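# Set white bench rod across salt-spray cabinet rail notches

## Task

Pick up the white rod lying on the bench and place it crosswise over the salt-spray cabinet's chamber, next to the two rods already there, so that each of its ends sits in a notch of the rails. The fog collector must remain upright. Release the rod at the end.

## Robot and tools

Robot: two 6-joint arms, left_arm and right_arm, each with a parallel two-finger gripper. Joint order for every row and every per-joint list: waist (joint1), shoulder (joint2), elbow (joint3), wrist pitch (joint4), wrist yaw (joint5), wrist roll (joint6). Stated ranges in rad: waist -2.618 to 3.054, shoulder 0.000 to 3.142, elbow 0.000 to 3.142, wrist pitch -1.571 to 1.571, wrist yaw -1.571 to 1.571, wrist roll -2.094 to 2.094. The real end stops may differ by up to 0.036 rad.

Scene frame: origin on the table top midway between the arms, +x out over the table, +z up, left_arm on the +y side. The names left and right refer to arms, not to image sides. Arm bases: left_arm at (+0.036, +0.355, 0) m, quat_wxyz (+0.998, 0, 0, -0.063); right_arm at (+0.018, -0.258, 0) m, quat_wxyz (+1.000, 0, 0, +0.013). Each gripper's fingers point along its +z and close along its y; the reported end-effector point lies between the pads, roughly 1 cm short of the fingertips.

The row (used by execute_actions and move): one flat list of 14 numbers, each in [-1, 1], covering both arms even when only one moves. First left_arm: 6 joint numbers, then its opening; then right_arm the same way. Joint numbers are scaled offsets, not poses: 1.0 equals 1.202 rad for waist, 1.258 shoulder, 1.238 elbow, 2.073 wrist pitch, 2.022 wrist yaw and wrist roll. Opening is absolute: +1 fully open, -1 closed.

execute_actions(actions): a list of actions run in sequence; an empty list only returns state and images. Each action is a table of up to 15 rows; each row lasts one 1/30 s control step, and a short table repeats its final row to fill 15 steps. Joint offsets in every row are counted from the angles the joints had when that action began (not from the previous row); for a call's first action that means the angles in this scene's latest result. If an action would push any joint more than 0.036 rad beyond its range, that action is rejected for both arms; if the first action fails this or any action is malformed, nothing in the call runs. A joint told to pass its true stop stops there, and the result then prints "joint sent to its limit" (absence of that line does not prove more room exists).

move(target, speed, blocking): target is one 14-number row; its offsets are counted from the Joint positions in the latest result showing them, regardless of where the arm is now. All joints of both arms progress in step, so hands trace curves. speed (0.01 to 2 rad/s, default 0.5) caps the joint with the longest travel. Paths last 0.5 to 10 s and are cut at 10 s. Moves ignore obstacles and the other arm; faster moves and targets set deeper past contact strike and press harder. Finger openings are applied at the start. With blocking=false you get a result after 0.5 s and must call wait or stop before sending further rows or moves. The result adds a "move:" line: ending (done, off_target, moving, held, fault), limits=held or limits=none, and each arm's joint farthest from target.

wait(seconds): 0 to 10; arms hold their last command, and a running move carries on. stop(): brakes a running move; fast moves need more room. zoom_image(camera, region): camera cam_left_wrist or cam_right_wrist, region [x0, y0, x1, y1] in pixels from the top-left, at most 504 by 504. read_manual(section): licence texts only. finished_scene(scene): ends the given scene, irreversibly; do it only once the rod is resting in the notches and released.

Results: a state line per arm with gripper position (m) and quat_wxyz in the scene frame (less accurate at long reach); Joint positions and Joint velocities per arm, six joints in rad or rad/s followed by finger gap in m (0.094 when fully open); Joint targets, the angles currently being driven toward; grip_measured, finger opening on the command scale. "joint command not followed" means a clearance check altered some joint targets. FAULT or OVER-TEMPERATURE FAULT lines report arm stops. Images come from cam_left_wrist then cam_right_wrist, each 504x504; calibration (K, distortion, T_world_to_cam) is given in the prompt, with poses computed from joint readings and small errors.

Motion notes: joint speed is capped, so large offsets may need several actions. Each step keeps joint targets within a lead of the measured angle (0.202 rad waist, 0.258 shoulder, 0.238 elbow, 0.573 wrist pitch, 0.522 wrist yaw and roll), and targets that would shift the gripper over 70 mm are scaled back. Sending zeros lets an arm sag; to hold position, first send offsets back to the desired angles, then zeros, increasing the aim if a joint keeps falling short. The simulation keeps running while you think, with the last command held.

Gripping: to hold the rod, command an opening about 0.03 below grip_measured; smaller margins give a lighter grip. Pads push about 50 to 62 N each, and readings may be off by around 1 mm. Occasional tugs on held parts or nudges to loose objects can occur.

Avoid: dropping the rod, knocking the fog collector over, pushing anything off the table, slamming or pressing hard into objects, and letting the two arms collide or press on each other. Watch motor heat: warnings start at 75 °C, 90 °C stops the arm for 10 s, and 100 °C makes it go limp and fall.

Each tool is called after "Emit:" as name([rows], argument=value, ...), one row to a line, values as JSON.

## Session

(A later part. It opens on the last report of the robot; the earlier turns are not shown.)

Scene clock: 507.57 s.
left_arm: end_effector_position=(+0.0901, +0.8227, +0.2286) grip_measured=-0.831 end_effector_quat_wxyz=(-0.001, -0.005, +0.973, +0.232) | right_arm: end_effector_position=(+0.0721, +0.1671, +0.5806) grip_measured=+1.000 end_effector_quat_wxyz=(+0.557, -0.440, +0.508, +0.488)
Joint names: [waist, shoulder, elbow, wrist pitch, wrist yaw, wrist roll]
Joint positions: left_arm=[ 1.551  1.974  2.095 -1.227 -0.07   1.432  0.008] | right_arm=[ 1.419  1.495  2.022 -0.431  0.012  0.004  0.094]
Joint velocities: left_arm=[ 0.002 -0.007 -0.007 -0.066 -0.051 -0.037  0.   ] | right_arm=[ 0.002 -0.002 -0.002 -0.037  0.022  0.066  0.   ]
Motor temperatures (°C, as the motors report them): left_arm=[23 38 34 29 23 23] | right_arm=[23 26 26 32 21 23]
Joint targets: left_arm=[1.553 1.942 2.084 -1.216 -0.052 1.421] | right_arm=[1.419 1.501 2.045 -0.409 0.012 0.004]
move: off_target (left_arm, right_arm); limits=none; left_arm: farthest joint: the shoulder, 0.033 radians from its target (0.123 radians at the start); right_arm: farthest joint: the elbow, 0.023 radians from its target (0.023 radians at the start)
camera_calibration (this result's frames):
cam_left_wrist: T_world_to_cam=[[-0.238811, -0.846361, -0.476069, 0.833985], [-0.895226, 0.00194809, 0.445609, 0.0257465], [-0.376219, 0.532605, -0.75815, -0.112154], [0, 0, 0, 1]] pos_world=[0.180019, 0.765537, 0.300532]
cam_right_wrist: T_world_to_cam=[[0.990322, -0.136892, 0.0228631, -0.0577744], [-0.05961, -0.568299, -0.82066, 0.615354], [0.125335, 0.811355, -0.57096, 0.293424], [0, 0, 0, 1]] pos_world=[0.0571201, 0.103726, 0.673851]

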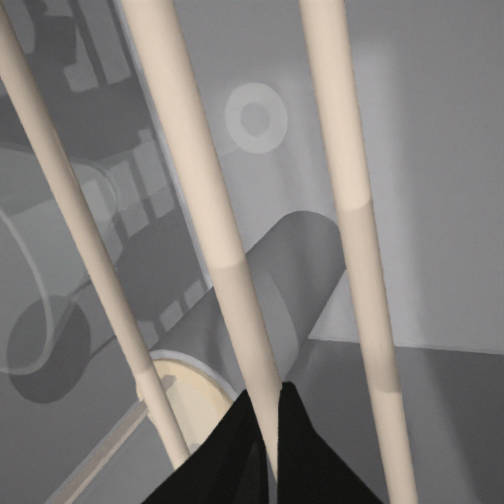

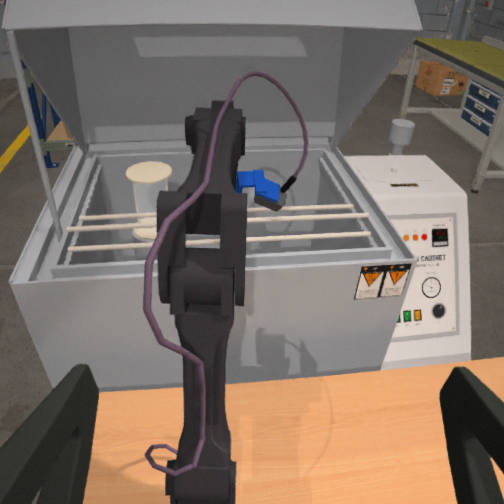

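Emit:
zoom_image(camera="cam_right_wrist", region=[45, 190, 125, 270])

Emit:
zoom_image(camera="cam_right_wrist", region=[330, 185, 410, 265])

Region (45, 190, 125, 270) of cam_right_wrist's 504x504 image, scaled by 6.300, with more detail than that image has.

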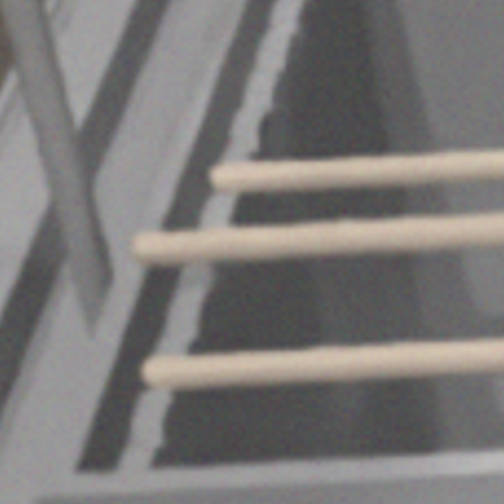

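Region (330, 185, 410, 265) of cam_right_wrist's 504x504 image, scaled by 6.300, with more detail than that image has.

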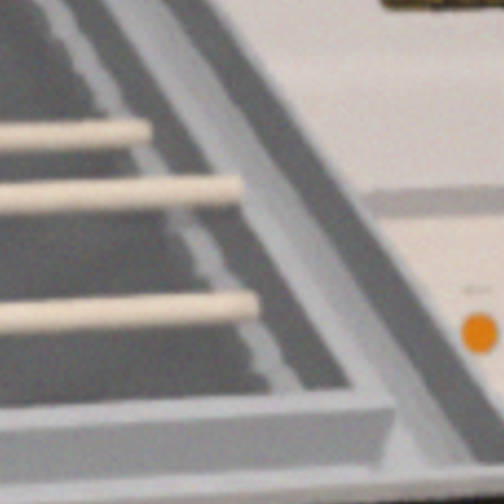

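Emit:
zoom_image(camera="cam_left_wrist", region=[40, 200, 440, 300])

Region (40, 200, 440, 300) of cam_left_wrist's 504x504 image, scaled by 1.260, with more detail than that image has; it fills the top 126 rows of this view, and the rest is white.

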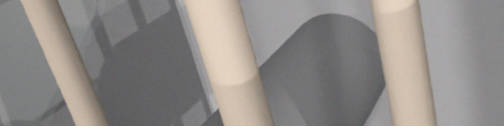

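Emit:
zoom_image(camera="cam_left_wrist", region=[320, 221, 410, 281])

Emit:
zoom_image(camera="cam_left_wrist", region=[50, 221, 140, 281])

Emit:
zoom_image(camera="cam_left_wrist", region=[180, 221, 270, 281])

Region (320, 221, 410, 281) of cam_left_wrist's 504x504 image, scaled by 5.600, with more detail than that image has.

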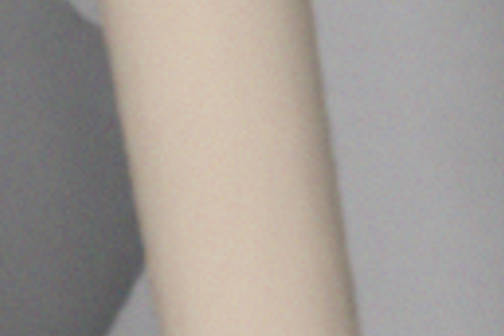

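Region (50, 221, 140, 281) of cam_left_wrist's 504x504 image, scaled by 5.600, with more detail than that image has.

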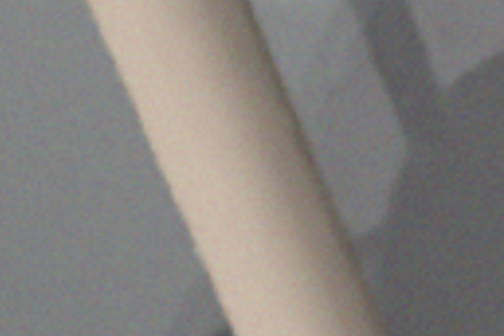

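Region (180, 221, 270, 281) of cam_left_wrist's 504x504 image, scaled by 5.600, with more detail than that image has.

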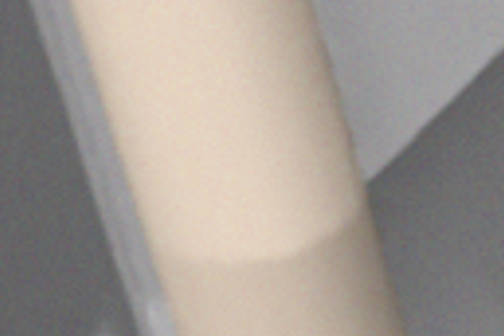

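Emit:
execute_actions([
  [[0.001,-0.0256,-0.0128,0.0074,0.0086,-0.0055,-0.865, 0,0.005,0.0186,0.0106,0,0,1],[0.0003,-0.0259,-0.0168,0.0095,0.0083,-0.0055,-0.865, 0,0.005,0.0186,0.0106,0,0,1],[-0.0003,-0.0261,-0.0207,0.0115,0.0081,-0.0056,-0.865, 0,0.005,0.0186,0.0106,0,0,1],[-0.001,-0.0263,-0.0246,0.0136,0.0078,-0.0057,-0.865, 0,0.005,0.0186,0.0106,0,0,1],[-0.0017,-0.0266,-0.0286,0.0157,0.0076,-0.0057,-0.865, 0,0.005,0.0186,0.0106,0,0,1],[-0.0023,-0.0268,-0.0325,0.0178,0.0073,-0.0058,-0.865, 0,0.005,0.0186,0.0106,0,0,1],[-0.003,-0.027,-0.0364,0.0199,0.0071,-0.0059,-0.865, 0,0.005,0.0186,0.0106,0,0,1],[-0.0037,-0.0273,-0.0404,0.0219,0.0068,-0.0059,-0.865, 0,0.005,0.0186,0.0106,0,0,1],[-0.0043,-0.0275,-0.0443,0.024,0.0065,-0.006,-0.865, 0,0.005,0.0186,0.0106,0,0,1],[-0.005,-0.0277,-0.0482,0.0261,0.0063,-0.0061,-0.865, 0,0.005,0.0186,0.0106,0,0,1],[-0.0057,-0.028,-0.0522,0.0282,0.006,-0.0061,-0.865, 0,0.005,0.0186,0.0106,0,0,1],[-0.0063,-0.0282,-0.0561,0.0303,0.0058,-0.0062,-0.865, 0,0.005,0.0186,0.0106,0,0,1],[-0.007,-0.0284,-0.06,0.0323,0.0055,-0.0063,-0.865, 0,0.005,0.0186,0.0106,0,0,1],[-0.0077,-0.0287,-0.064,0.0344,0.0053,-0.0063,-0.865, 0,0.005,0.0186,0.0106,0,0,1],[-0.0083,-0.0289,-0.0679,0.0365,0.005,-0.0064,-0.865, 0,0.005,0.0186,0.0106,0,0,1]],
])

Emit:
wait(seconds=0.5)

Scene clock: 580.77 s.
left_arm: end_effector_position=(+0.0903, +0.8237, +0.2108) grip_measured=-0.831 end_effector_quat_wxyz=(-0.003, -0.005, +0.975, +0.223) | right_arm: end_effector_position=(+0.0721, +0.1671, +0.5807) grip_measured=+1.000 end_effector_quat_wxyz=(+0.557, -0.440, +0.508, +0.488)
Joint names: [waist, shoulder, elbow, wrist pitch, wrist yaw, wrist roll]
Joint positions: left_arm=[ 1.551  1.974  2.029 -1.181 -0.07   1.432  0.008] | right_arm=[ 1.419  1.495  2.022 -0.431  0.012  0.004  0.094]
Joint velocities: left_arm=[ 0.002 -0.012 -0.144  0.154 -0.066 -0.037  0.   ] | right_arm=[ 0.002  0.002 -0.002  0.022  0.022  0.022  0.   ]
Motor temperatures (°C, as the motors report them): left_arm=[23 44 31 29 23 23] | right_arm=[23 26 27 32 21 23]
Joint targets: left_arm=[1.541 1.938 2.011 -1.152 -0.060 1.419] | right_arm=[1.419 1.501 2.045 -0.409 0.012 0.004]
camera_calibration (this result's frames):
cam_left_wrist: T_world_to_cam=[[-0.239359, -0.855351, -0.459436, 0.830424], [-0.894151, 0.00976411, 0.44766, 0.0268208], [-0.378421, 0.517956, -0.76715, -0.111949], [0, 0, 0, 1]] pos_world=[0.180387, 0.768027, 0.283638]
cam_right_wrist: T_world_to_cam=[[0.990321, -0.136901, 0.0228582, -0.0577723], [-0.059571, -0.567989, -0.820878, 0.615498], [0.125362, 0.811571, -0.570647, 0.293265], [0, 0, 0, 1]] pos_world=[0.0571146, 0.103682, 0.67392]

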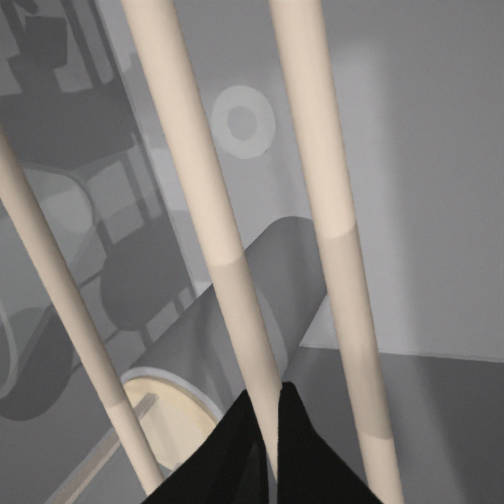

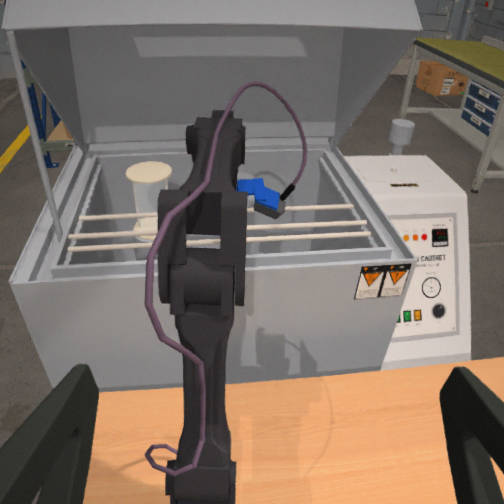

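Scene clock: 581.27 s.
left_arm: end_effector_position=(+0.0906, +0.8262, +0.2094) grip_measured=-0.831 end_effector_quat_wxyz=(-0.002, -0.005, +0.974, +0.227) | right_arm: end_effector_position=(+0.0721, +0.1671, +0.5807) grip_measured=+1.000 end_effector_quat_wxyz=(+0.557, -0.440, +0.508, +0.488)
Joint names: [waist, shoulder, elbow, wrist pitch, wrist yaw, wrist roll]
Joint positions: left_arm=[ 1.551  1.974  2.02  -1.163 -0.07   1.431  0.008] | right_arm=[ 1.419  1.495  2.022 -0.431  0.012  0.004  0.094]
Joint velocities: left_arm=[-0.007  0.007  0.007  0.051 -0.022  0.081 -0.001] | right_arm=[0.007 0.002 0.012 0.007 0.022 0.022 0.   ]
Motor temperatures (°C, as the motors report them): left_arm=[23 44 31 29 23 23] | right_arm=[23 26 27 32 21 23]
Joint targets: left_arm=[1.541 1.938 2.011 -1.152 -0.060 1.420] | right_arm=[1.419 1.501 2.045 -0.409 0.012 0.004]
wait: 0.50 s; no rest
camera_calibration (this result's frames):
cam_left_wrist: T_world_to_cam=[[-0.238453, -0.851762, -0.466521, 0.830382], [-0.894745, 0.0059121, 0.446538, 0.0312346], [-0.377586, 0.523896, -0.76352, -0.119935], [0, 0, 0, 1]] pos_world=[0.180669, 0.769936, 0.28187]
cam_right_wrist: T_world_to_cam=[[0.990321, -0.136901, 0.0228582, -0.0577723], [-0.059571, -0.567989, -0.820878, 0.615498], [0.125362, 0.811571, -0.570647, 0.293265], [0, 0, 0, 1]] pos_world=[0.0571146, 0.103682, 0.67392]

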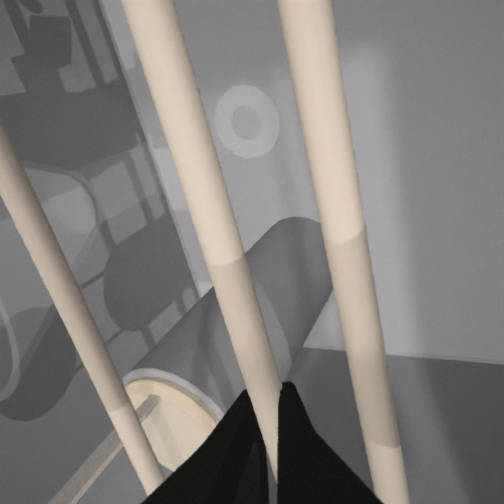

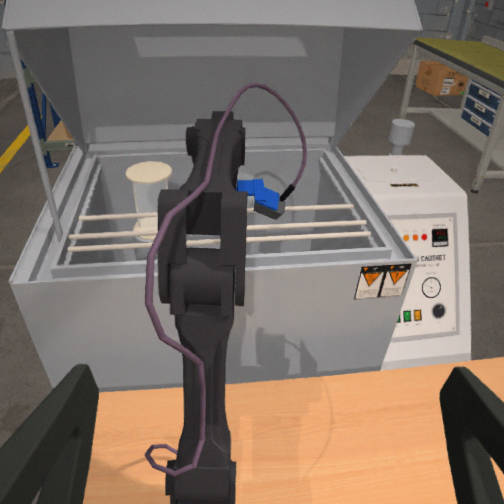

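Emit:
zoom_image(camera="cam_right_wrist", region=[45, 190, 125, 270])

Emit:
zoom_image(camera="cam_right_wrist", region=[330, 185, 410, 265])

Region (45, 190, 125, 270) of cam_right_wrist's 504x504 image, scaled by 6.300, with more detail than that image has.

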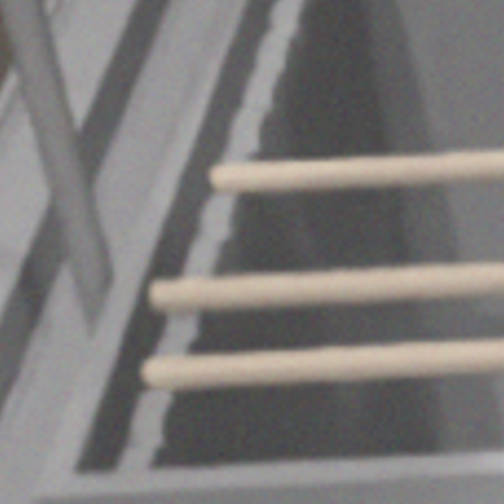

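Region (330, 185, 410, 265) of cam_right_wrist's 504x504 image, scaled by 6.300, with more detail than that image has.

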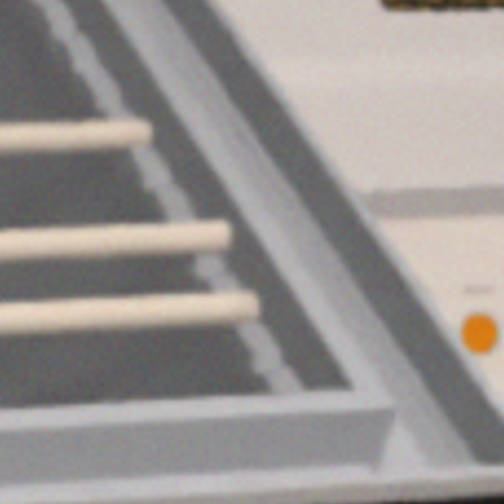

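Emit:
zoom_image(camera="cam_left_wrist", region=[300, 221, 390, 281])

Emit:
zoom_image(camera="cam_left_wrist", region=[10, 221, 100, 281])

Emit:
zoom_image(camera="cam_left_wrist", region=[180, 221, 270, 281])

Region (300, 221, 390, 281) of cam_left_wrist's 504x504 image, scaled by 5.600, with more detail than that image has.

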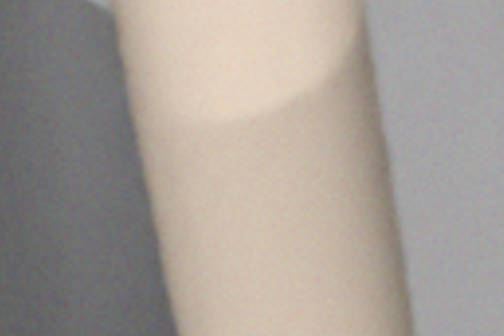

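Region (10, 221, 100, 281) of cam_left_wrist's 504x504 image, scaled by 5.600, with more detail than that image has.

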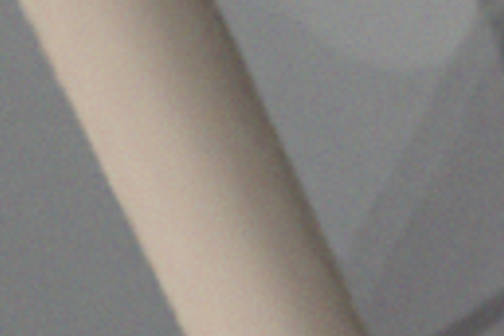

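Region (180, 221, 270, 281) of cam_left_wrist's 504x504 image, scaled by 5.600, with more detail than that image has.

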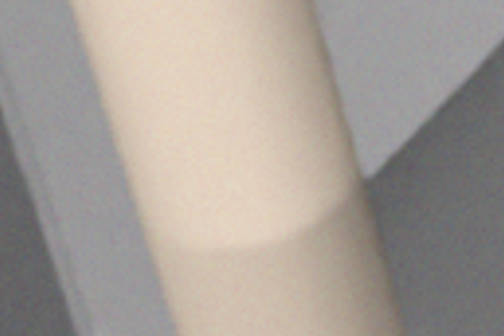

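Emit:
execute_actions([
  [[-0.009,-0.024,-0.0085,0.0058,0.005,-0.0054,-0.865, 0,0.005,0.0186,0.0106,0,0,1],[-0.009,-0.022,-0.0097,0.0064,0.005,-0.0054,-0.865, 0,0.005,0.0186,0.0106,0,0,1],[-0.0095,-0.020,-0.0109,0.0069,0.005,-0.0054,-0.865, 0,0.005,0.0186,0.0106,0,0,1],[-0.0095,-0.019,-0.0121,0.0075,0.005,-0.0054,-0.865, 0,0.005,0.0186,0.0106,0,0,1],[-0.010,-0.018,-0.0133,0.008,0.005,-0.0054,-0.865, 0,0.005,0.0186,0.0106,0,0,1],[-0.010,-0.018,-0.0145,0.0086,0.005,-0.0054,-0.865, 0,0.005,0.0186,0.0106,0,0,1],[-0.010,-0.018,-0.0158,0.0091,0.005,-0.0054,-0.865, 0,0.005,0.0186,0.0106,0,0,1],[-0.010,-0.018,-0.017,0.0096,0.005,-0.0054,-0.865, 0,0.005,0.0186,0.0106,0,0,1],[-0.010,-0.018,-0.0182,0.0102,0.005,-0.0054,-0.865, 0,0.005,0.0186,0.0106,0,0,1],[-0.010,-0.018,-0.0194,0.0107,0.005,-0.0054,-0.865, 0,0.005,0.0186,0.0106,0,0,1],[-0.010,-0.018,-0.0206,0.0113,0.005,-0.0054,-0.865, 0,0.005,0.0186,0.0106,0,0,1],[-0.010,-0.018,-0.0218,0.0118,0.005,-0.0054,-0.865, 0,0.005,0.0186,0.0106,0,0,1],[-0.010,-0.018,-0.023,0.0123,0.005,-0.0054,-0.865, 0,0.005,0.0186,0.0106,0,0,1],[-0.010,-0.018,-0.0242,0.0129,0.005,-0.0054,-0.865, 0,0.005,0.0186,0.0106,0,0,1],[-0.010,-0.018,-0.0254,0.0134,0.005,-0.0054,-0.865, 0,0.005,0.0186,0.0106,0,0,1]],
])

Emit:
wait(seconds=0.5)

Scene clock: 639.67 s.
left_arm: end_effector_position=(+0.0906, +0.8258, +0.2039) grip_measured=-0.831 end_effector_quat_wxyz=(-0.003, -0.005, +0.975, +0.223) | right_arm: end_effector_position=(+0.0721, +0.1671, +0.5807) grip_measured=+1.000 end_effector_quat_wxyz=(+0.557, -0.440, +0.508, +0.488)
Joint names: [waist, shoulder, elbow, wrist pitch, wrist yaw, wrist roll]
Joint positions: left_arm=[ 1.551  1.974  2.001 -1.152 -0.07   1.431  0.008] | right_arm=[ 1.419  1.495  2.022 -0.431  0.012  0.004  0.094]
Joint velocities: left_arm=[-0.017 -0.002 -0.037 -0.007 -0.037  0.007  0.   ] | right_arm=[ 0.012 -0.007 -0.002 -0.051 -0.022  0.007  0.   ]
Motor temperatures (°C, as the motors report them): left_arm=[23 47 31 29 23 23] | right_arm=[23 26 27 32 21 23]
Joint targets: left_arm=[1.539 1.952 1.988 -1.136 -0.060 1.420] | right_arm=[1.419 1.501 2.045 -0.409 0.012 0.004]
camera_calibration (this result's frames):
cam_left_wrist: T_world_to_cam=[[-0.238964, -0.855259, -0.459814, 0.829059], [-0.894253, 0.00928678, 0.447466, 0.0305987], [-0.378429, 0.518118, -0.767037, -0.118348], [0, 0, 0, 1]] pos_world=[0.180692, 0.770093, 0.276744]
cam_right_wrist: T_world_to_cam=[[0.990321, -0.136901, 0.0228582, -0.0577723], [-0.059571, -0.567989, -0.820878, 0.615498], [0.125362, 0.811571, -0.570647, 0.293265], [0, 0, 0, 1]] pos_world=[0.0571146, 0.103682, 0.67392]

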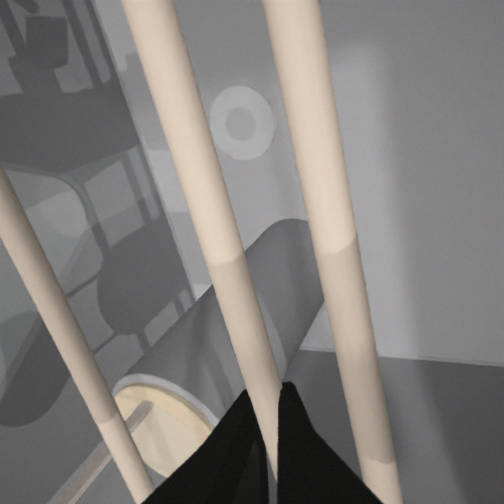

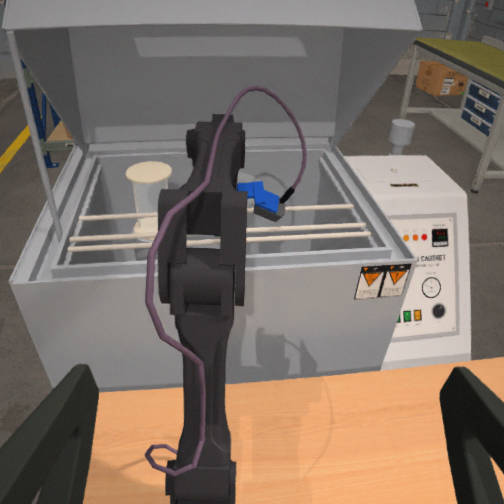

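Scene clock: 640.17 s.
left_arm: end_effector_position=(+0.0907, +0.8265, +0.2037) grip_measured=-0.831 end_effector_quat_wxyz=(-0.002, -0.005, +0.974, +0.225) | right_arm: end_effector_position=(+0.0721, +0.1671, +0.5807) grip_measured=+1.000 end_effector_quat_wxyz=(+0.557, -0.440, +0.508, +0.488)
Joint names: [waist, shoulder, elbow, wrist pitch, wrist yaw, wrist roll]
Joint positions: left_arm=[ 1.551  1.974  1.998 -1.147 -0.07   1.431  0.008] | right_arm=[ 1.419  1.495  2.022 -0.431  0.012  0.004  0.094]
Joint velocities: left_arm=[-0.012 -0.002 -0.012  0.037 -0.125 -0.022 -0.001] | right_arm=[-0.007 -0.007 -0.002 -0.022 -0.037  0.007  0.   ]
Motor temperatures (°C, as the motors report them): left_arm=[23 47 31 29 23 23] | right_arm=[23 26 27 32 21 23]
Joint targets: left_arm=[1.539 1.952 1.988 -1.136 -0.060 1.420] | right_arm=[1.419 1.501 2.045 -0.409 0.012 0.004]
wait: 0.50 s; at rest by 0.37 s
camera_calibration (this result's frames):
cam_left_wrist: T_world_to_cam=[[-0.238786, -0.854041, -0.462165, 0.82905], [-0.894425, 0.00810485, 0.447144, 0.0318681], [-0.378133, 0.520143, -0.765811, -0.120849], [0, 0, 0, 1]] pos_world=[0.180772, 0.770643, 0.27636]
cam_right_wrist: T_world_to_cam=[[0.990321, -0.136901, 0.0228582, -0.0577723], [-0.059571, -0.567989, -0.820878, 0.615498], [0.125362, 0.811571, -0.570647, 0.293265], [0, 0, 0, 1]] pos_world=[0.0571146, 0.103682, 0.67392]

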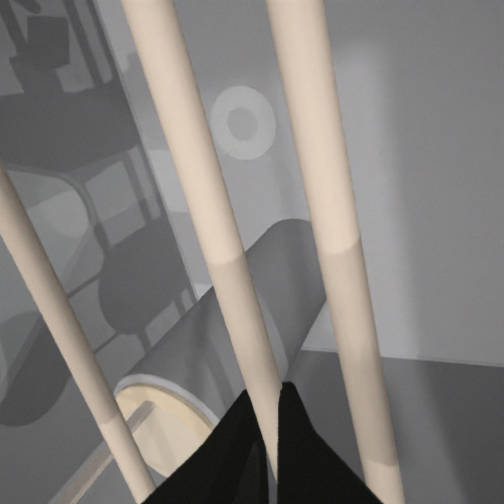

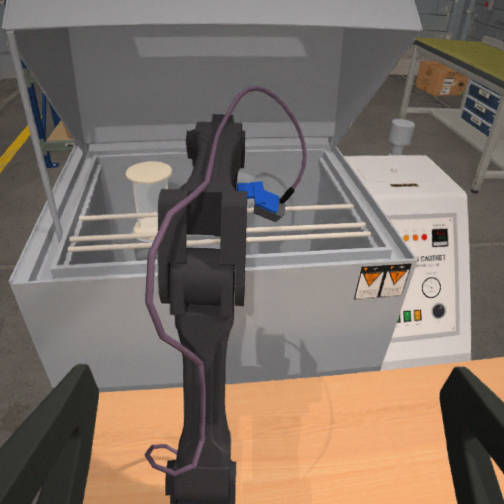

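Emit:
zoom_image(camera="cam_right_wrist", region=[45, 200, 115, 270])

Emit:
zoom_image(camera="cam_right_wrist", region=[335, 190, 405, 260])

Region (45, 200, 115, 270) of cam_right_wrist's 504x504 image, scaled by 7.200, with more detail than that image has.

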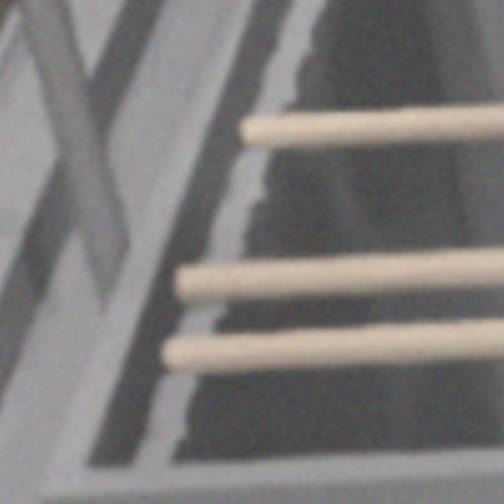

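Region (335, 190, 405, 260) of cam_right_wrist's 504x504 image, scaled by 7.200, with more detail than that image has.

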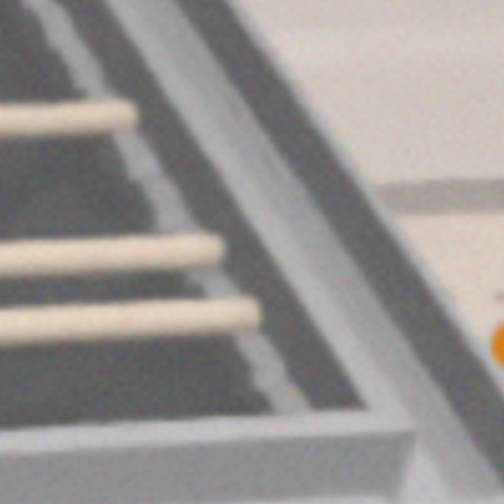

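Emit:
execute_actions([
  [[-0.0105,-0.0175,-0.008,0.0053,0.005,-0.0054,-0.865, 0,0.005,0.0186,0.0106,0,0,1],[-0.011,-0.0175,-0.008,0.0053,0.005,-0.0054,-0.865, 0,0.005,0.0186,0.0106,0,0,1],[-0.0115,-0.0175,-0.008,0.0053,0.005,-0.0054,-0.865, 0,0.005,0.0186,0.0106,0,0,1],[-0.012,-0.0175,-0.008,0.0053,0.005,-0.0054,-0.865, 0,0.005,0.0186,0.0106,0,0,1],[-0.0125,-0.0175,-0.008,0.0053,0.005,-0.0054,-0.865, 0,0.005,0.0186,0.0106,0,0,1],[-0.013,-0.0175,-0.008,0.0053,0.005,-0.0054,-0.865, 0,0.005,0.0186,0.0106,0,0,1],[-0.0135,-0.0175,-0.008,0.0053,0.005,-0.0054,-0.865, 0,0.005,0.0186,0.0106,0,0,1],[-0.014,-0.0175,-0.008,0.0053,0.005,-0.0054,-0.865, 0,0.005,0.0186,0.0106,0,0,1]],
])

Scene clock: 655.30 s.
left_arm: end_effector_position=(+0.0933, +0.8262, +0.2037) grip_measured=-0.831 end_effector_quat_wxyz=(-0.002, -0.002, +0.974, +0.225) | right_arm: end_effector_position=(+0.0721, +0.1671, +0.5807) grip_measured=+1.000 end_effector_quat_wxyz=(+0.557, -0.440, +0.508, +0.488)
Joint names: [waist, shoulder, elbow, wrist pitch, wrist yaw, wrist roll]
Joint positions: left_arm=[ 1.545  1.974  1.998 -1.147 -0.071  1.431  0.008] | right_arm=[ 1.419  1.495  2.022 -0.431  0.012  0.004  0.094]
Joint velocities: left_arm=[-0.002  0.022 -0.012 -0.022 -0.037 -0.066 -0.   ] | right_arm=[ 0.002 -0.017 -0.017  0.022 -0.037 -0.022  0.   ]
Motor temperatures (°C, as the motors report them): left_arm=[23 47 31 29 23 23] | right_arm=[23 26 27 32 21 23]
Joint targets: left_arm=[1.534 1.952 1.989 -1.136 -0.060 1.420] | right_arm=[1.419 1.501 2.045 -0.409 0.012 0.004]
camera_calibration (this result's frames):
cam_left_wrist: T_world_to_cam=[[-0.243673, -0.852699, -0.462091, 0.828753], [-0.893988, 0.0127437, 0.447909, 0.0302279], [-0.376043, 0.522247, -0.765408, -0.121676], [0, 0, 0, 1]] pos_world=[0.183213, 0.769837, 0.276287]
cam_right_wrist: T_world_to_cam=[[0.990321, -0.136901, 0.0228582, -0.0577723], [-0.059571, -0.567989, -0.820878, 0.615498], [0.125362, 0.811571, -0.570647, 0.293265], [0, 0, 0, 1]] pos_world=[0.0571146, 0.103682, 0.67392]

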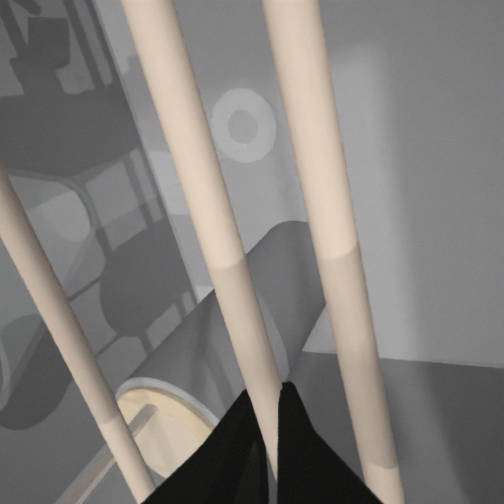

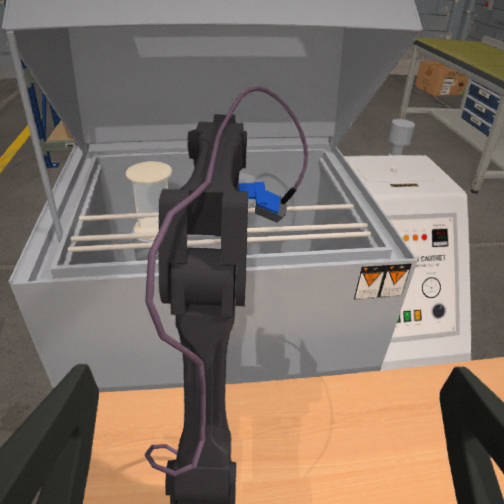

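Emit:
zoom_image(camera="cam_right_wrist", region=[45, 200, 115, 270])

Emit:
zoom_image(camera="cam_right_wrist", region=[335, 190, 405, 260])

Region (45, 200, 115, 270) of cam_right_wrist's 504x504 image, scaled by 7.200, with more detail than that image has.

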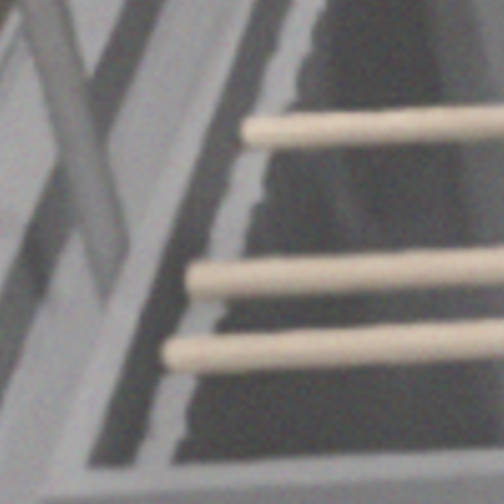

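Region (335, 190, 405, 260) of cam_right_wrist's 504x504 image, scaled by 7.200, with more detail than that image has.

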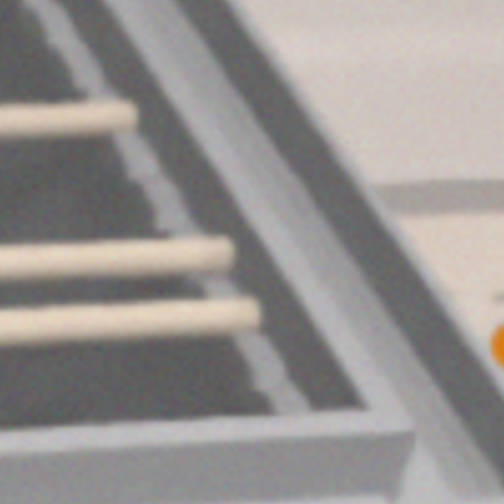

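Emit:
execute_actions([
  [[-0.006,-0.0175,-0.008,0.0053,0.005,-0.006,-0.865, 0,0.005,0.0186,0.0106,0,0,1],[-0.005,-0.0175,-0.008,0.0053,0.005,-0.0066,-0.865, 0,0.005,0.0186,0.0106,0,0,1],[-0.005,-0.0175,-0.008,0.0053,0.005,-0.0072,-0.865, 0,0.005,0.0186,0.0106,0,0,1],[-0.005,-0.0175,-0.008,0.0053,0.005,-0.0078,-0.865, 0,0.005,0.0186,0.0106,0,0,1],[-0.005,-0.0175,-0.008,0.0053,0.005,-0.0084,-0.865, 0,0.005,0.0186,0.0106,0,0,1],[-0.005,-0.0175,-0.008,0.0053,0.005,-0.009,-0.865, 0,0.005,0.0186,0.0106,0,0,1],[-0.005,-0.0175,-0.008,0.0053,0.005,-0.0095,-0.865, 0,0.005,0.0186,0.0106,0,0,1]],
])

Scene clock: 672.80 s.
left_arm: end_effector_position=(+0.0933, +0.8262, +0.2037) grip_measured=-0.831 end_effector_quat_wxyz=(-0.002, -0.003, +0.974, +0.225) | right_arm: end_effector_position=(+0.0721, +0.1671, +0.5807) grip_measured=+1.000 end_effector_quat_wxyz=(+0.557, -0.440, +0.508, +0.488)
Joint names: [waist, shoulder, elbow, wrist pitch, wrist yaw, wrist roll]
Joint positions: left_arm=[ 1.545  1.974  1.998 -1.147 -0.071  1.429  0.008] | right_arm=[ 1.419  1.495  2.022 -0.431  0.012  0.004  0.094]
Joint velocities: left_arm=[-0.007 -0.012 -0.012 -0.037  0.007 -0.022 -0.001] | right_arm=[-0.002 -0.007  0.002 -0.007 -0.037  0.051  0.   ]
Motor temperatures (°C, as the motors report them): left_arm=[23 47 31 29 23 23] | right_arm=[23 26 27 32 21 23]
Joint targets: left_arm=[1.539 1.952 1.989 -1.136 -0.061 1.412] | right_arm=[1.419 1.501 2.045 -0.409 0.012 0.004]
camera_calibration (this result's frames):
cam_left_wrist: T_world_to_cam=[[-0.241825, -0.853111, -0.462302, 0.828963], [-0.894383, 0.0112057, 0.447162, 0.0316875], [-0.376298, 0.52161, -0.765717, -0.121063], [0, 0, 0, 1]] pos_world=[0.183249, 0.76999, 0.276362]
cam_right_wrist: T_world_to_cam=[[0.990321, -0.136901, 0.0228582, -0.0577723], [-0.059571, -0.567989, -0.820878, 0.615498], [0.125362, 0.811571, -0.570647, 0.293265], [0, 0, 0, 1]] pos_world=[0.0571146, 0.103682, 0.67392]

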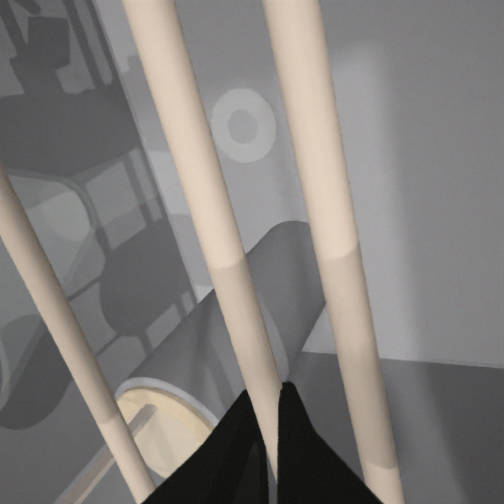

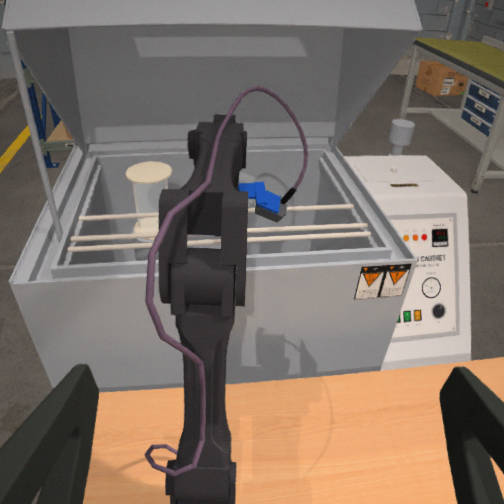

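Emit:
execute_actions([
  [[-0.005,-0.0175,-0.008,0.0053,0.005,-0.0086,-0.865, 0,0.005,0.0186,0.0106,0,0,1],[-0.005,-0.0175,-0.008,0.0053,0.005,-0.009,-0.865, 0,0.005,0.0186,0.0106,0,0,1],[-0.005,-0.0175,-0.008,0.0053,0.005,-0.0095,-0.865, 0,0.005,0.0186,0.0106,0,0,1],[-0.005,-0.0175,-0.008,0.0053,0.005,-0.010,-0.865, 0,0.005,0.0186,0.0106,0,0,1],[-0.005,-0.0175,-0.008,0.0053,0.005,-0.0105,-0.865, 0,0.005,0.0186,0.0106,0,0,1],[-0.005,-0.0175,-0.008,0.0053,0.005,-0.011,-0.865, 0,0.005,0.0186,0.0106,0,0,1]],
])

Scene clock: 679.47 s.
left_arm: end_effector_position=(+0.0933, +0.8262, +0.2037) grip_measured=-0.831 end_effector_quat_wxyz=(-0.002, -0.005, +0.974, +0.225) | right_arm: end_effector_position=(+0.0721, +0.1671, +0.5808) grip_measured=+1.000 end_effector_quat_wxyz=(+0.557, -0.440, +0.508, +0.488)
Joint names: [waist, shoulder, elbow, wrist pitch, wrist yaw, wrist roll]
Joint positions: left_arm=[ 1.545  1.974  1.998 -1.147 -0.071  1.426  0.008] | right_arm=[ 1.419  1.495  2.022 -0.43   0.012  0.004  0.094]
Joint velocities: left_arm=[ 0.012 -0.017 -0.007  0.007 -0.022  0.007 -0.001] | right_arm=[-0.012 -0.027 -0.012 -0.007 -0.037 -0.051  0.   ]
Motor temperatures (°C, as the motors report them): left_arm=[23 47 31 29 23 23] | right_arm=[23 26 27 32 21 23]
Joint targets: left_arm=[1.539 1.952 1.989 -1.136 -0.061 1.407] | right_arm=[1.419 1.501 2.045 -0.409 0.012 0.004]
camera_calibration (this result's frames):
cam_left_wrist: T_world_to_cam=[[-0.239235, -0.853681, -0.462596, 0.829253], [-0.894929, 0.00905125, 0.446116, 0.0337315], [-0.376654, 0.520717, -0.76615, -0.120204], [0, 0, 0, 1]] pos_world=[0.183298, 0.770205, 0.276466]
cam_right_wrist: T_world_to_cam=[[0.99032, -0.13691, 0.0228534, -0.0577703], [-0.0595321, -0.567678, -0.821095, 0.615643], [0.125389, 0.811787, -0.570333, 0.293107], [0, 0, 0, 1]] pos_world=[0.0571091, 0.103637, 0.67399]

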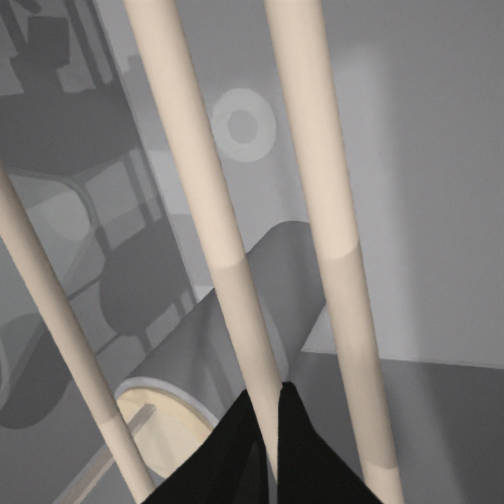

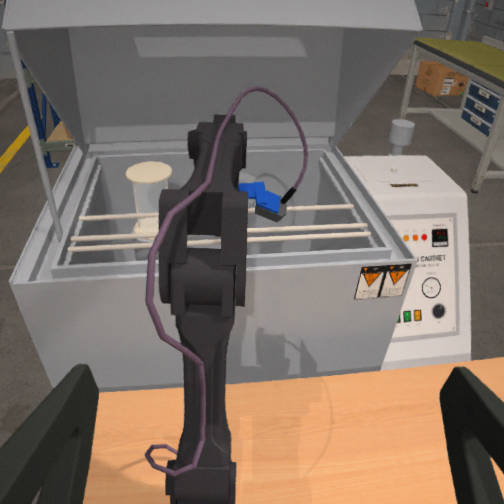

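Emit:
execute_actions([
  [[-0.005,-0.0175,-0.009,0.0058,0.005,-0.006,-0.865, 0,0.005,0.0186,0.0106,0,0,1],[-0.005,-0.0175,-0.010,0.0062,0.005,-0.006,-0.865, 0,0.005,0.0186,0.0106,0,0,1],[-0.005,-0.0175,-0.011,0.0067,0.005,-0.006,-0.865, 0,0.005,0.0186,0.0106,0,0,1],[-0.005,-0.0175,-0.012,0.0071,0.005,-0.006,-0.865, 0,0.005,0.0186,0.0106,0,0,1],[-0.005,-0.0175,-0.013,0.0075,0.005,-0.006,-0.865, 0,0.005,0.0186,0.0106,0,0,1],[-0.005,-0.0175,-0.014,0.008,0.005,-0.006,-0.865, 0,0.005,0.0186,0.0106,0,0,1],[-0.005,-0.0175,-0.015,0.0084,0.005,-0.006,-0.865, 0,0.005,0.0186,0.0106,0,0,1],[-0.005,-0.0175,-0.016,0.0088,0.005,-0.006,-0.865, 0,0.005,0.0186,0.0106,0,0,1],[-0.005,-0.0175,-0.017,0.0093,0.005,-0.006,-0.865, 0,0.005,0.0186,0.0106,0,0,1],[-0.005,-0.0175,-0.018,0.0097,0.005,-0.006,-0.865, 0,0.005,0.0186,0.0106,0,0,1],[-0.005,-0.0175,-0.019,0.0101,0.005,-0.006,-0.865, 0,0.005,0.0186,0.0106,0,0,1],[-0.005,-0.0175,-0.020,0.0106,0.005,-0.006,-0.865, 0,0.005,0.0186,0.0106,0,0,1]],
])

Emit:
wait(seconds=0.5)

Scene clock: 686.57 s.
left_arm: end_effector_position=(+0.0934, +0.8264, +0.2002) grip_measured=-0.831 end_effector_quat_wxyz=(-0.002, -0.005, +0.975, +0.223) | right_arm: end_effector_position=(+0.0721, +0.1671, +0.5808) grip_measured=+1.000 end_effector_quat_wxyz=(+0.557, -0.440, +0.508, +0.488)
Joint names: [waist, shoulder, elbow, wrist pitch, wrist yaw, wrist roll]
Joint positions: left_arm=[ 1.545  1.974  1.986 -1.137 -0.071  1.425  0.008] | right_arm=[ 1.419  1.495  2.022 -0.43   0.012  0.004  0.094]
Joint velocities: left_arm=[-0.012  0.002 -0.012  0.022  0.066  0.007  0.001] | right_arm=[ 0.002 -0.012 -0.012  0.022  0.022 -0.007  0.   ]
Motor temperatures (°C, as the motors report them): left_arm=[23 47 31 30 23 23] | right_arm=[23 26 27 32 21 23]
Joint targets: left_arm=[1.539 1.952 1.974 -1.125 -0.061 1.414] | right_arm=[1.419 1.501 2.045 -0.409 0.012 0.004]
camera_calibration (this result's frames):
cam_left_wrist: T_world_to_cam=[[-0.238337, -0.855316, -0.460033, 0.828525], [-0.894957, 0.00947274, 0.446052, 0.0349744], [-0.377158, 0.51802, -0.767728, -0.120355], [0, 0, 0, 1]] pos_world=[0.183375, 0.770666, 0.273148]
cam_right_wrist: T_world_to_cam=[[0.99032, -0.13691, 0.0228534, -0.0577703], [-0.0595321, -0.567678, -0.821095, 0.615643], [0.125389, 0.811787, -0.570333, 0.293107], [0, 0, 0, 1]] pos_world=[0.0571091, 0.103637, 0.67399]

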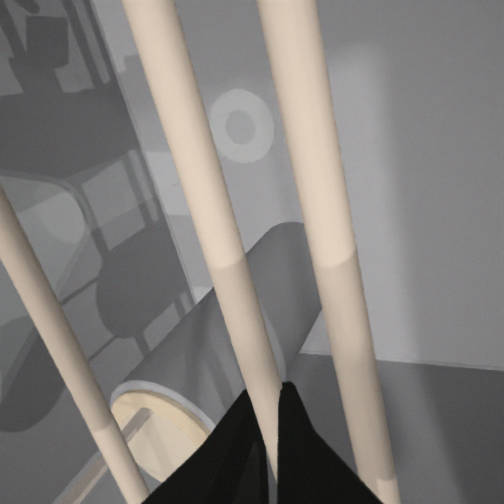

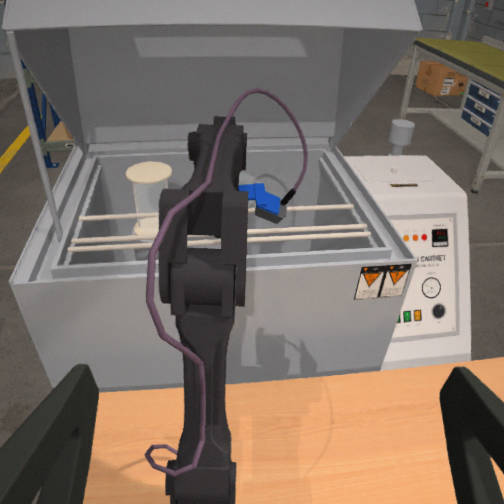

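Scene clock: 687.07 s.
left_arm: end_effector_position=(+0.0934, +0.8264, +0.2002) grip_measured=-0.831 end_effector_quat_wxyz=(-0.002, -0.005, +0.975, +0.223) | right_arm: end_effector_position=(+0.0721, +0.1671, +0.5808) grip_measured=+1.000 end_effector_quat_wxyz=(+0.557, -0.440, +0.508, +0.488)
Joint names: [waist, shoulder, elbow, wrist pitch, wrist yaw, wrist roll]
Joint positions: left_arm=[ 1.545  1.974  1.986 -1.137 -0.071  1.425  0.008] | right_arm=[ 1.419  1.495  2.022 -0.43   0.012  0.004  0.094]
Joint velocities: left_arm=[-0.002 -0.007 -0.007 -0.007 -0.022 -0.007 -0.001] | right_arm=[-0.002 -0.022  0.007  0.037  0.022 -0.037  0.   ]
Motor temperatures (°C, as the motors report them): left_arm=[23 47 31 30 23 23] | right_arm=[23 26 27 32 21 23]
Joint targets: left_arm=[1.539 1.952 1.974 -1.125 -0.061 1.414] | right_arm=[1.419 1.501 2.045 -0.409 0.012 0.004]
wait: 0.50 s; at rest by 0.17 s
camera_calibration (this result's frames):
cam_left_wrist: T_world_to_cam=[[-0.23831, -0.855142, -0.460369, 0.82854], [-0.894982, 0.00930452, 0.446004, 0.035118], [-0.377114, 0.51831, -0.767555, -0.120641], [0, 0, 0, 1]] pos_world=[0.183384, 0.770723, 0.273173]
cam_right_wrist: T_world_to_cam=[[0.99032, -0.13691, 0.0228534, -0.0577703], [-0.0595321, -0.567678, -0.821095, 0.615643], [0.125389, 0.811787, -0.570333, 0.293107], [0, 0, 0, 1]] pos_world=[0.0571091, 0.103637, 0.67399]

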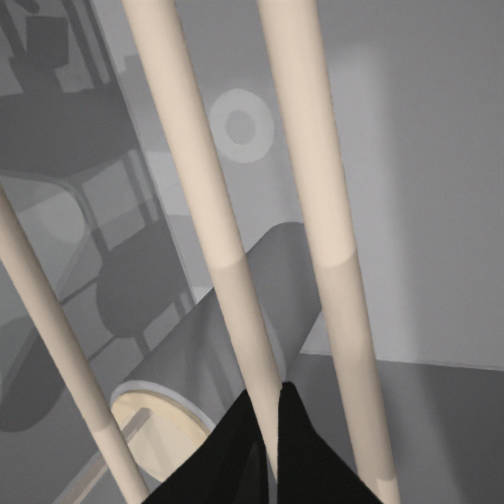

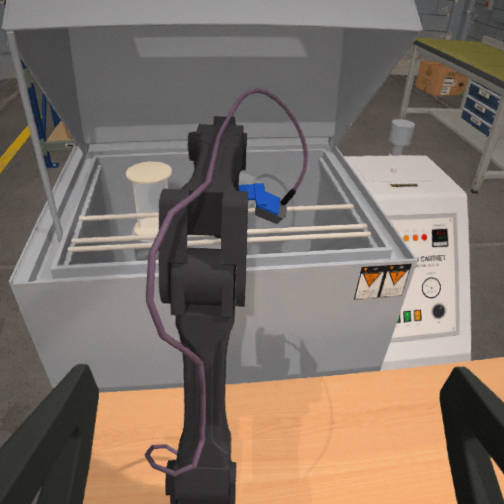

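Emit:
zoom_image(camera="cam_right_wrist", region=[45, 200, 115, 270])

Emit:
zoom_image(camera="cam_right_wrist", region=[335, 190, 405, 260])

Region (45, 200, 115, 270) of cam_right_wrist's 504x504 image, scaled by 7.200, with more detail than that image has.

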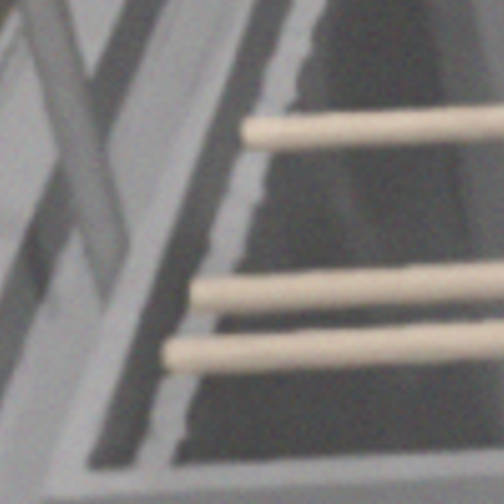

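Region (335, 190, 405, 260) of cam_right_wrist's 504x504 image, scaled by 7.200, with more detail than that image has.

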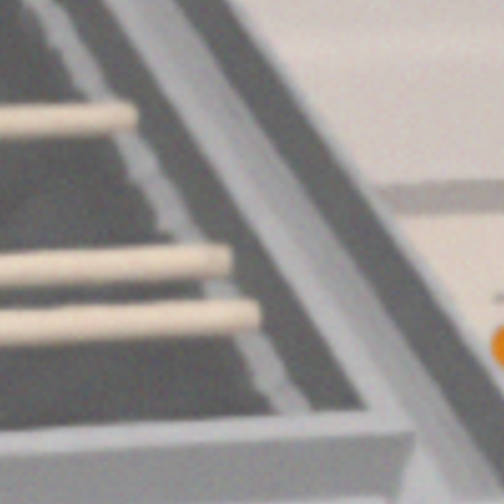

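Emit:
execute_actions([
  [[-0.005,-0.0175,-0.0105,0.006,0.005,-0.0054,-0.865, 0,0.005,0.0186,0.0106,0,0,1],[-0.005,-0.0175,-0.0115,0.0064,0.005,-0.0054,-0.865, 0,0.005,0.0186,0.0106,0,0,1],[-0.005,-0.0175,-0.0125,0.0068,0.005,-0.0054,-0.865, 0,0.005,0.0186,0.0106,0,0,1],[-0.005,-0.0175,-0.0135,0.0072,0.005,-0.0054,-0.865, 0,0.005,0.0186,0.0106,0,0,1],[-0.005,-0.0175,-0.0145,0.0076,0.005,-0.0054,-0.865, 0,0.005,0.0186,0.0106,0,0,1],[-0.005,-0.0175,-0.0155,0.008,0.005,-0.0054,-0.865, 0,0.005,0.0186,0.0106,0,0,1],[-0.005,-0.0175,-0.0165,0.0084,0.005,-0.0054,-0.865, 0,0.005,0.0186,0.0106,0,0,1],[-0.005,-0.0175,-0.0175,0.0088,0.005,-0.0054,-0.865, 0,0.005,0.0186,0.0106,0,0,1]],
])

Scene clock: 703.30 s.
left_arm: end_effector_position=(+0.0934, +0.8266, +0.1995) grip_measured=-0.831 end_effector_quat_wxyz=(-0.002, -0.005, +0.975, +0.223) | right_arm: end_effector_position=(+0.0721, +0.1671, +0.5808) grip_measured=+1.000 end_effector_quat_wxyz=(+0.557, -0.440, +0.508, +0.488)
Joint names: [waist, shoulder, elbow, wrist pitch, wrist yaw, wrist roll]
Joint positions: left_arm=[ 1.545  1.974  1.982 -1.134 -0.071  1.425  0.008] | right_arm=[ 1.419  1.495  2.022 -0.43   0.012  0.004  0.094]
Joint velocities: left_arm=[-0.012  0.007 -0.017  0.037  0.007  0.022 -0.   ] | right_arm=[ 0.007 -0.002 -0.007 -0.037 -0.037  0.007  0.   ]
Motor temperatures (°C, as the motors report them): left_arm=[23 47 31 30 23 23] | right_arm=[23 26 27 32 21 23]
Joint targets: left_arm=[1.539 1.952 1.964 -1.119 -0.061 1.414] | right_arm=[1.419 1.501 2.045 -0.409 0.012 0.004]
camera_calibration (this result's frames):
cam_left_wrist: T_world_to_cam=[[-0.23831, -0.855142, -0.460369, 0.828364], [-0.894982, 0.00930452, 0.446004, 0.0354745], [-0.377114, 0.51831, -0.767555, -0.1213], [0, 0, 0, 1]] pos_world=[0.183413, 0.770911, 0.272427]
cam_right_wrist: T_world_to_cam=[[0.99032, -0.13691, 0.0228534, -0.0577703], [-0.0595321, -0.567678, -0.821095, 0.615643], [0.125389, 0.811787, -0.570333, 0.293107], [0, 0, 0, 1]] pos_world=[0.0571091, 0.103637, 0.67399]

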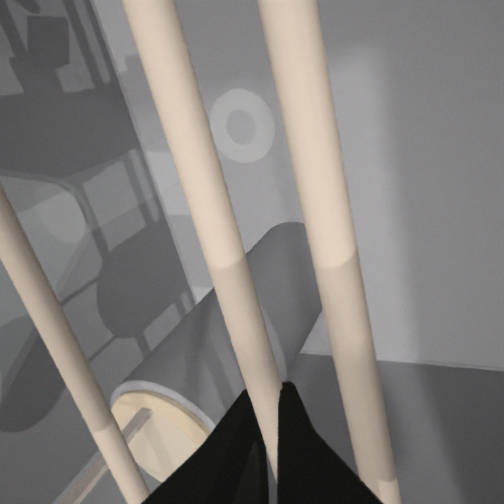

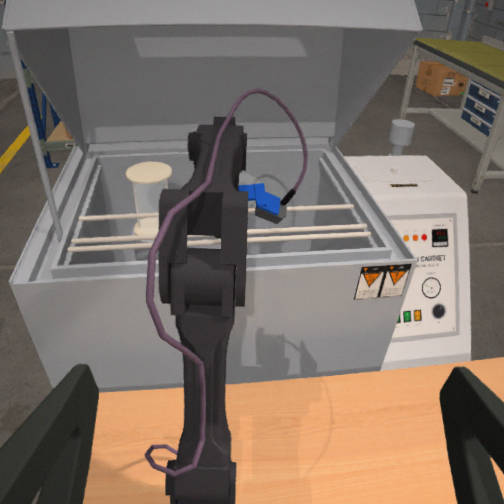

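Emit:
zoom_image(camera="cam_right_wrist", region=[50, 215, 100, 265])

Emit:
zoom_image(camera="cam_right_wrist", region=[340, 195, 390, 245])

Region (50, 215, 100, 265) of cam_right_wrist's 504x504 image, scaled by 10.080, with more detail than that image has.

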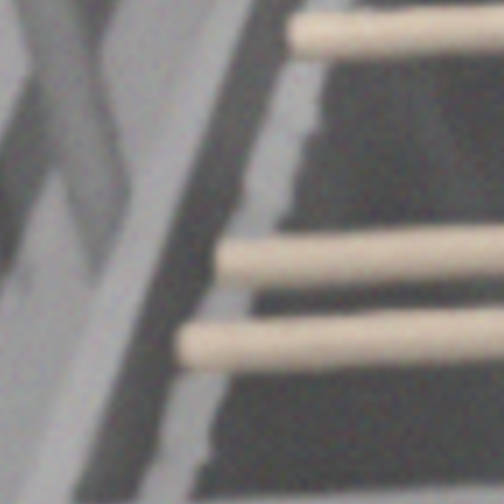

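Region (340, 195, 390, 245) of cam_right_wrist's 504x504 image, scaled by 10.080, with more detail than that image has.

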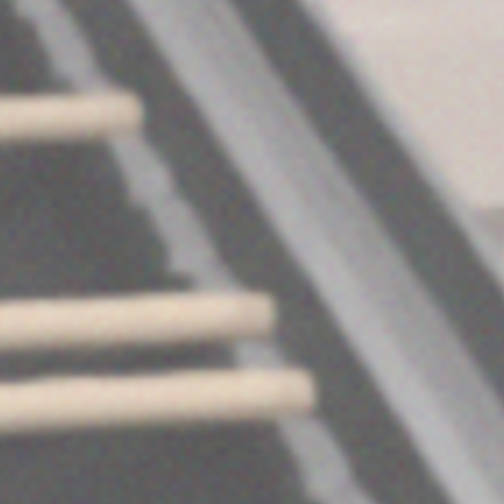

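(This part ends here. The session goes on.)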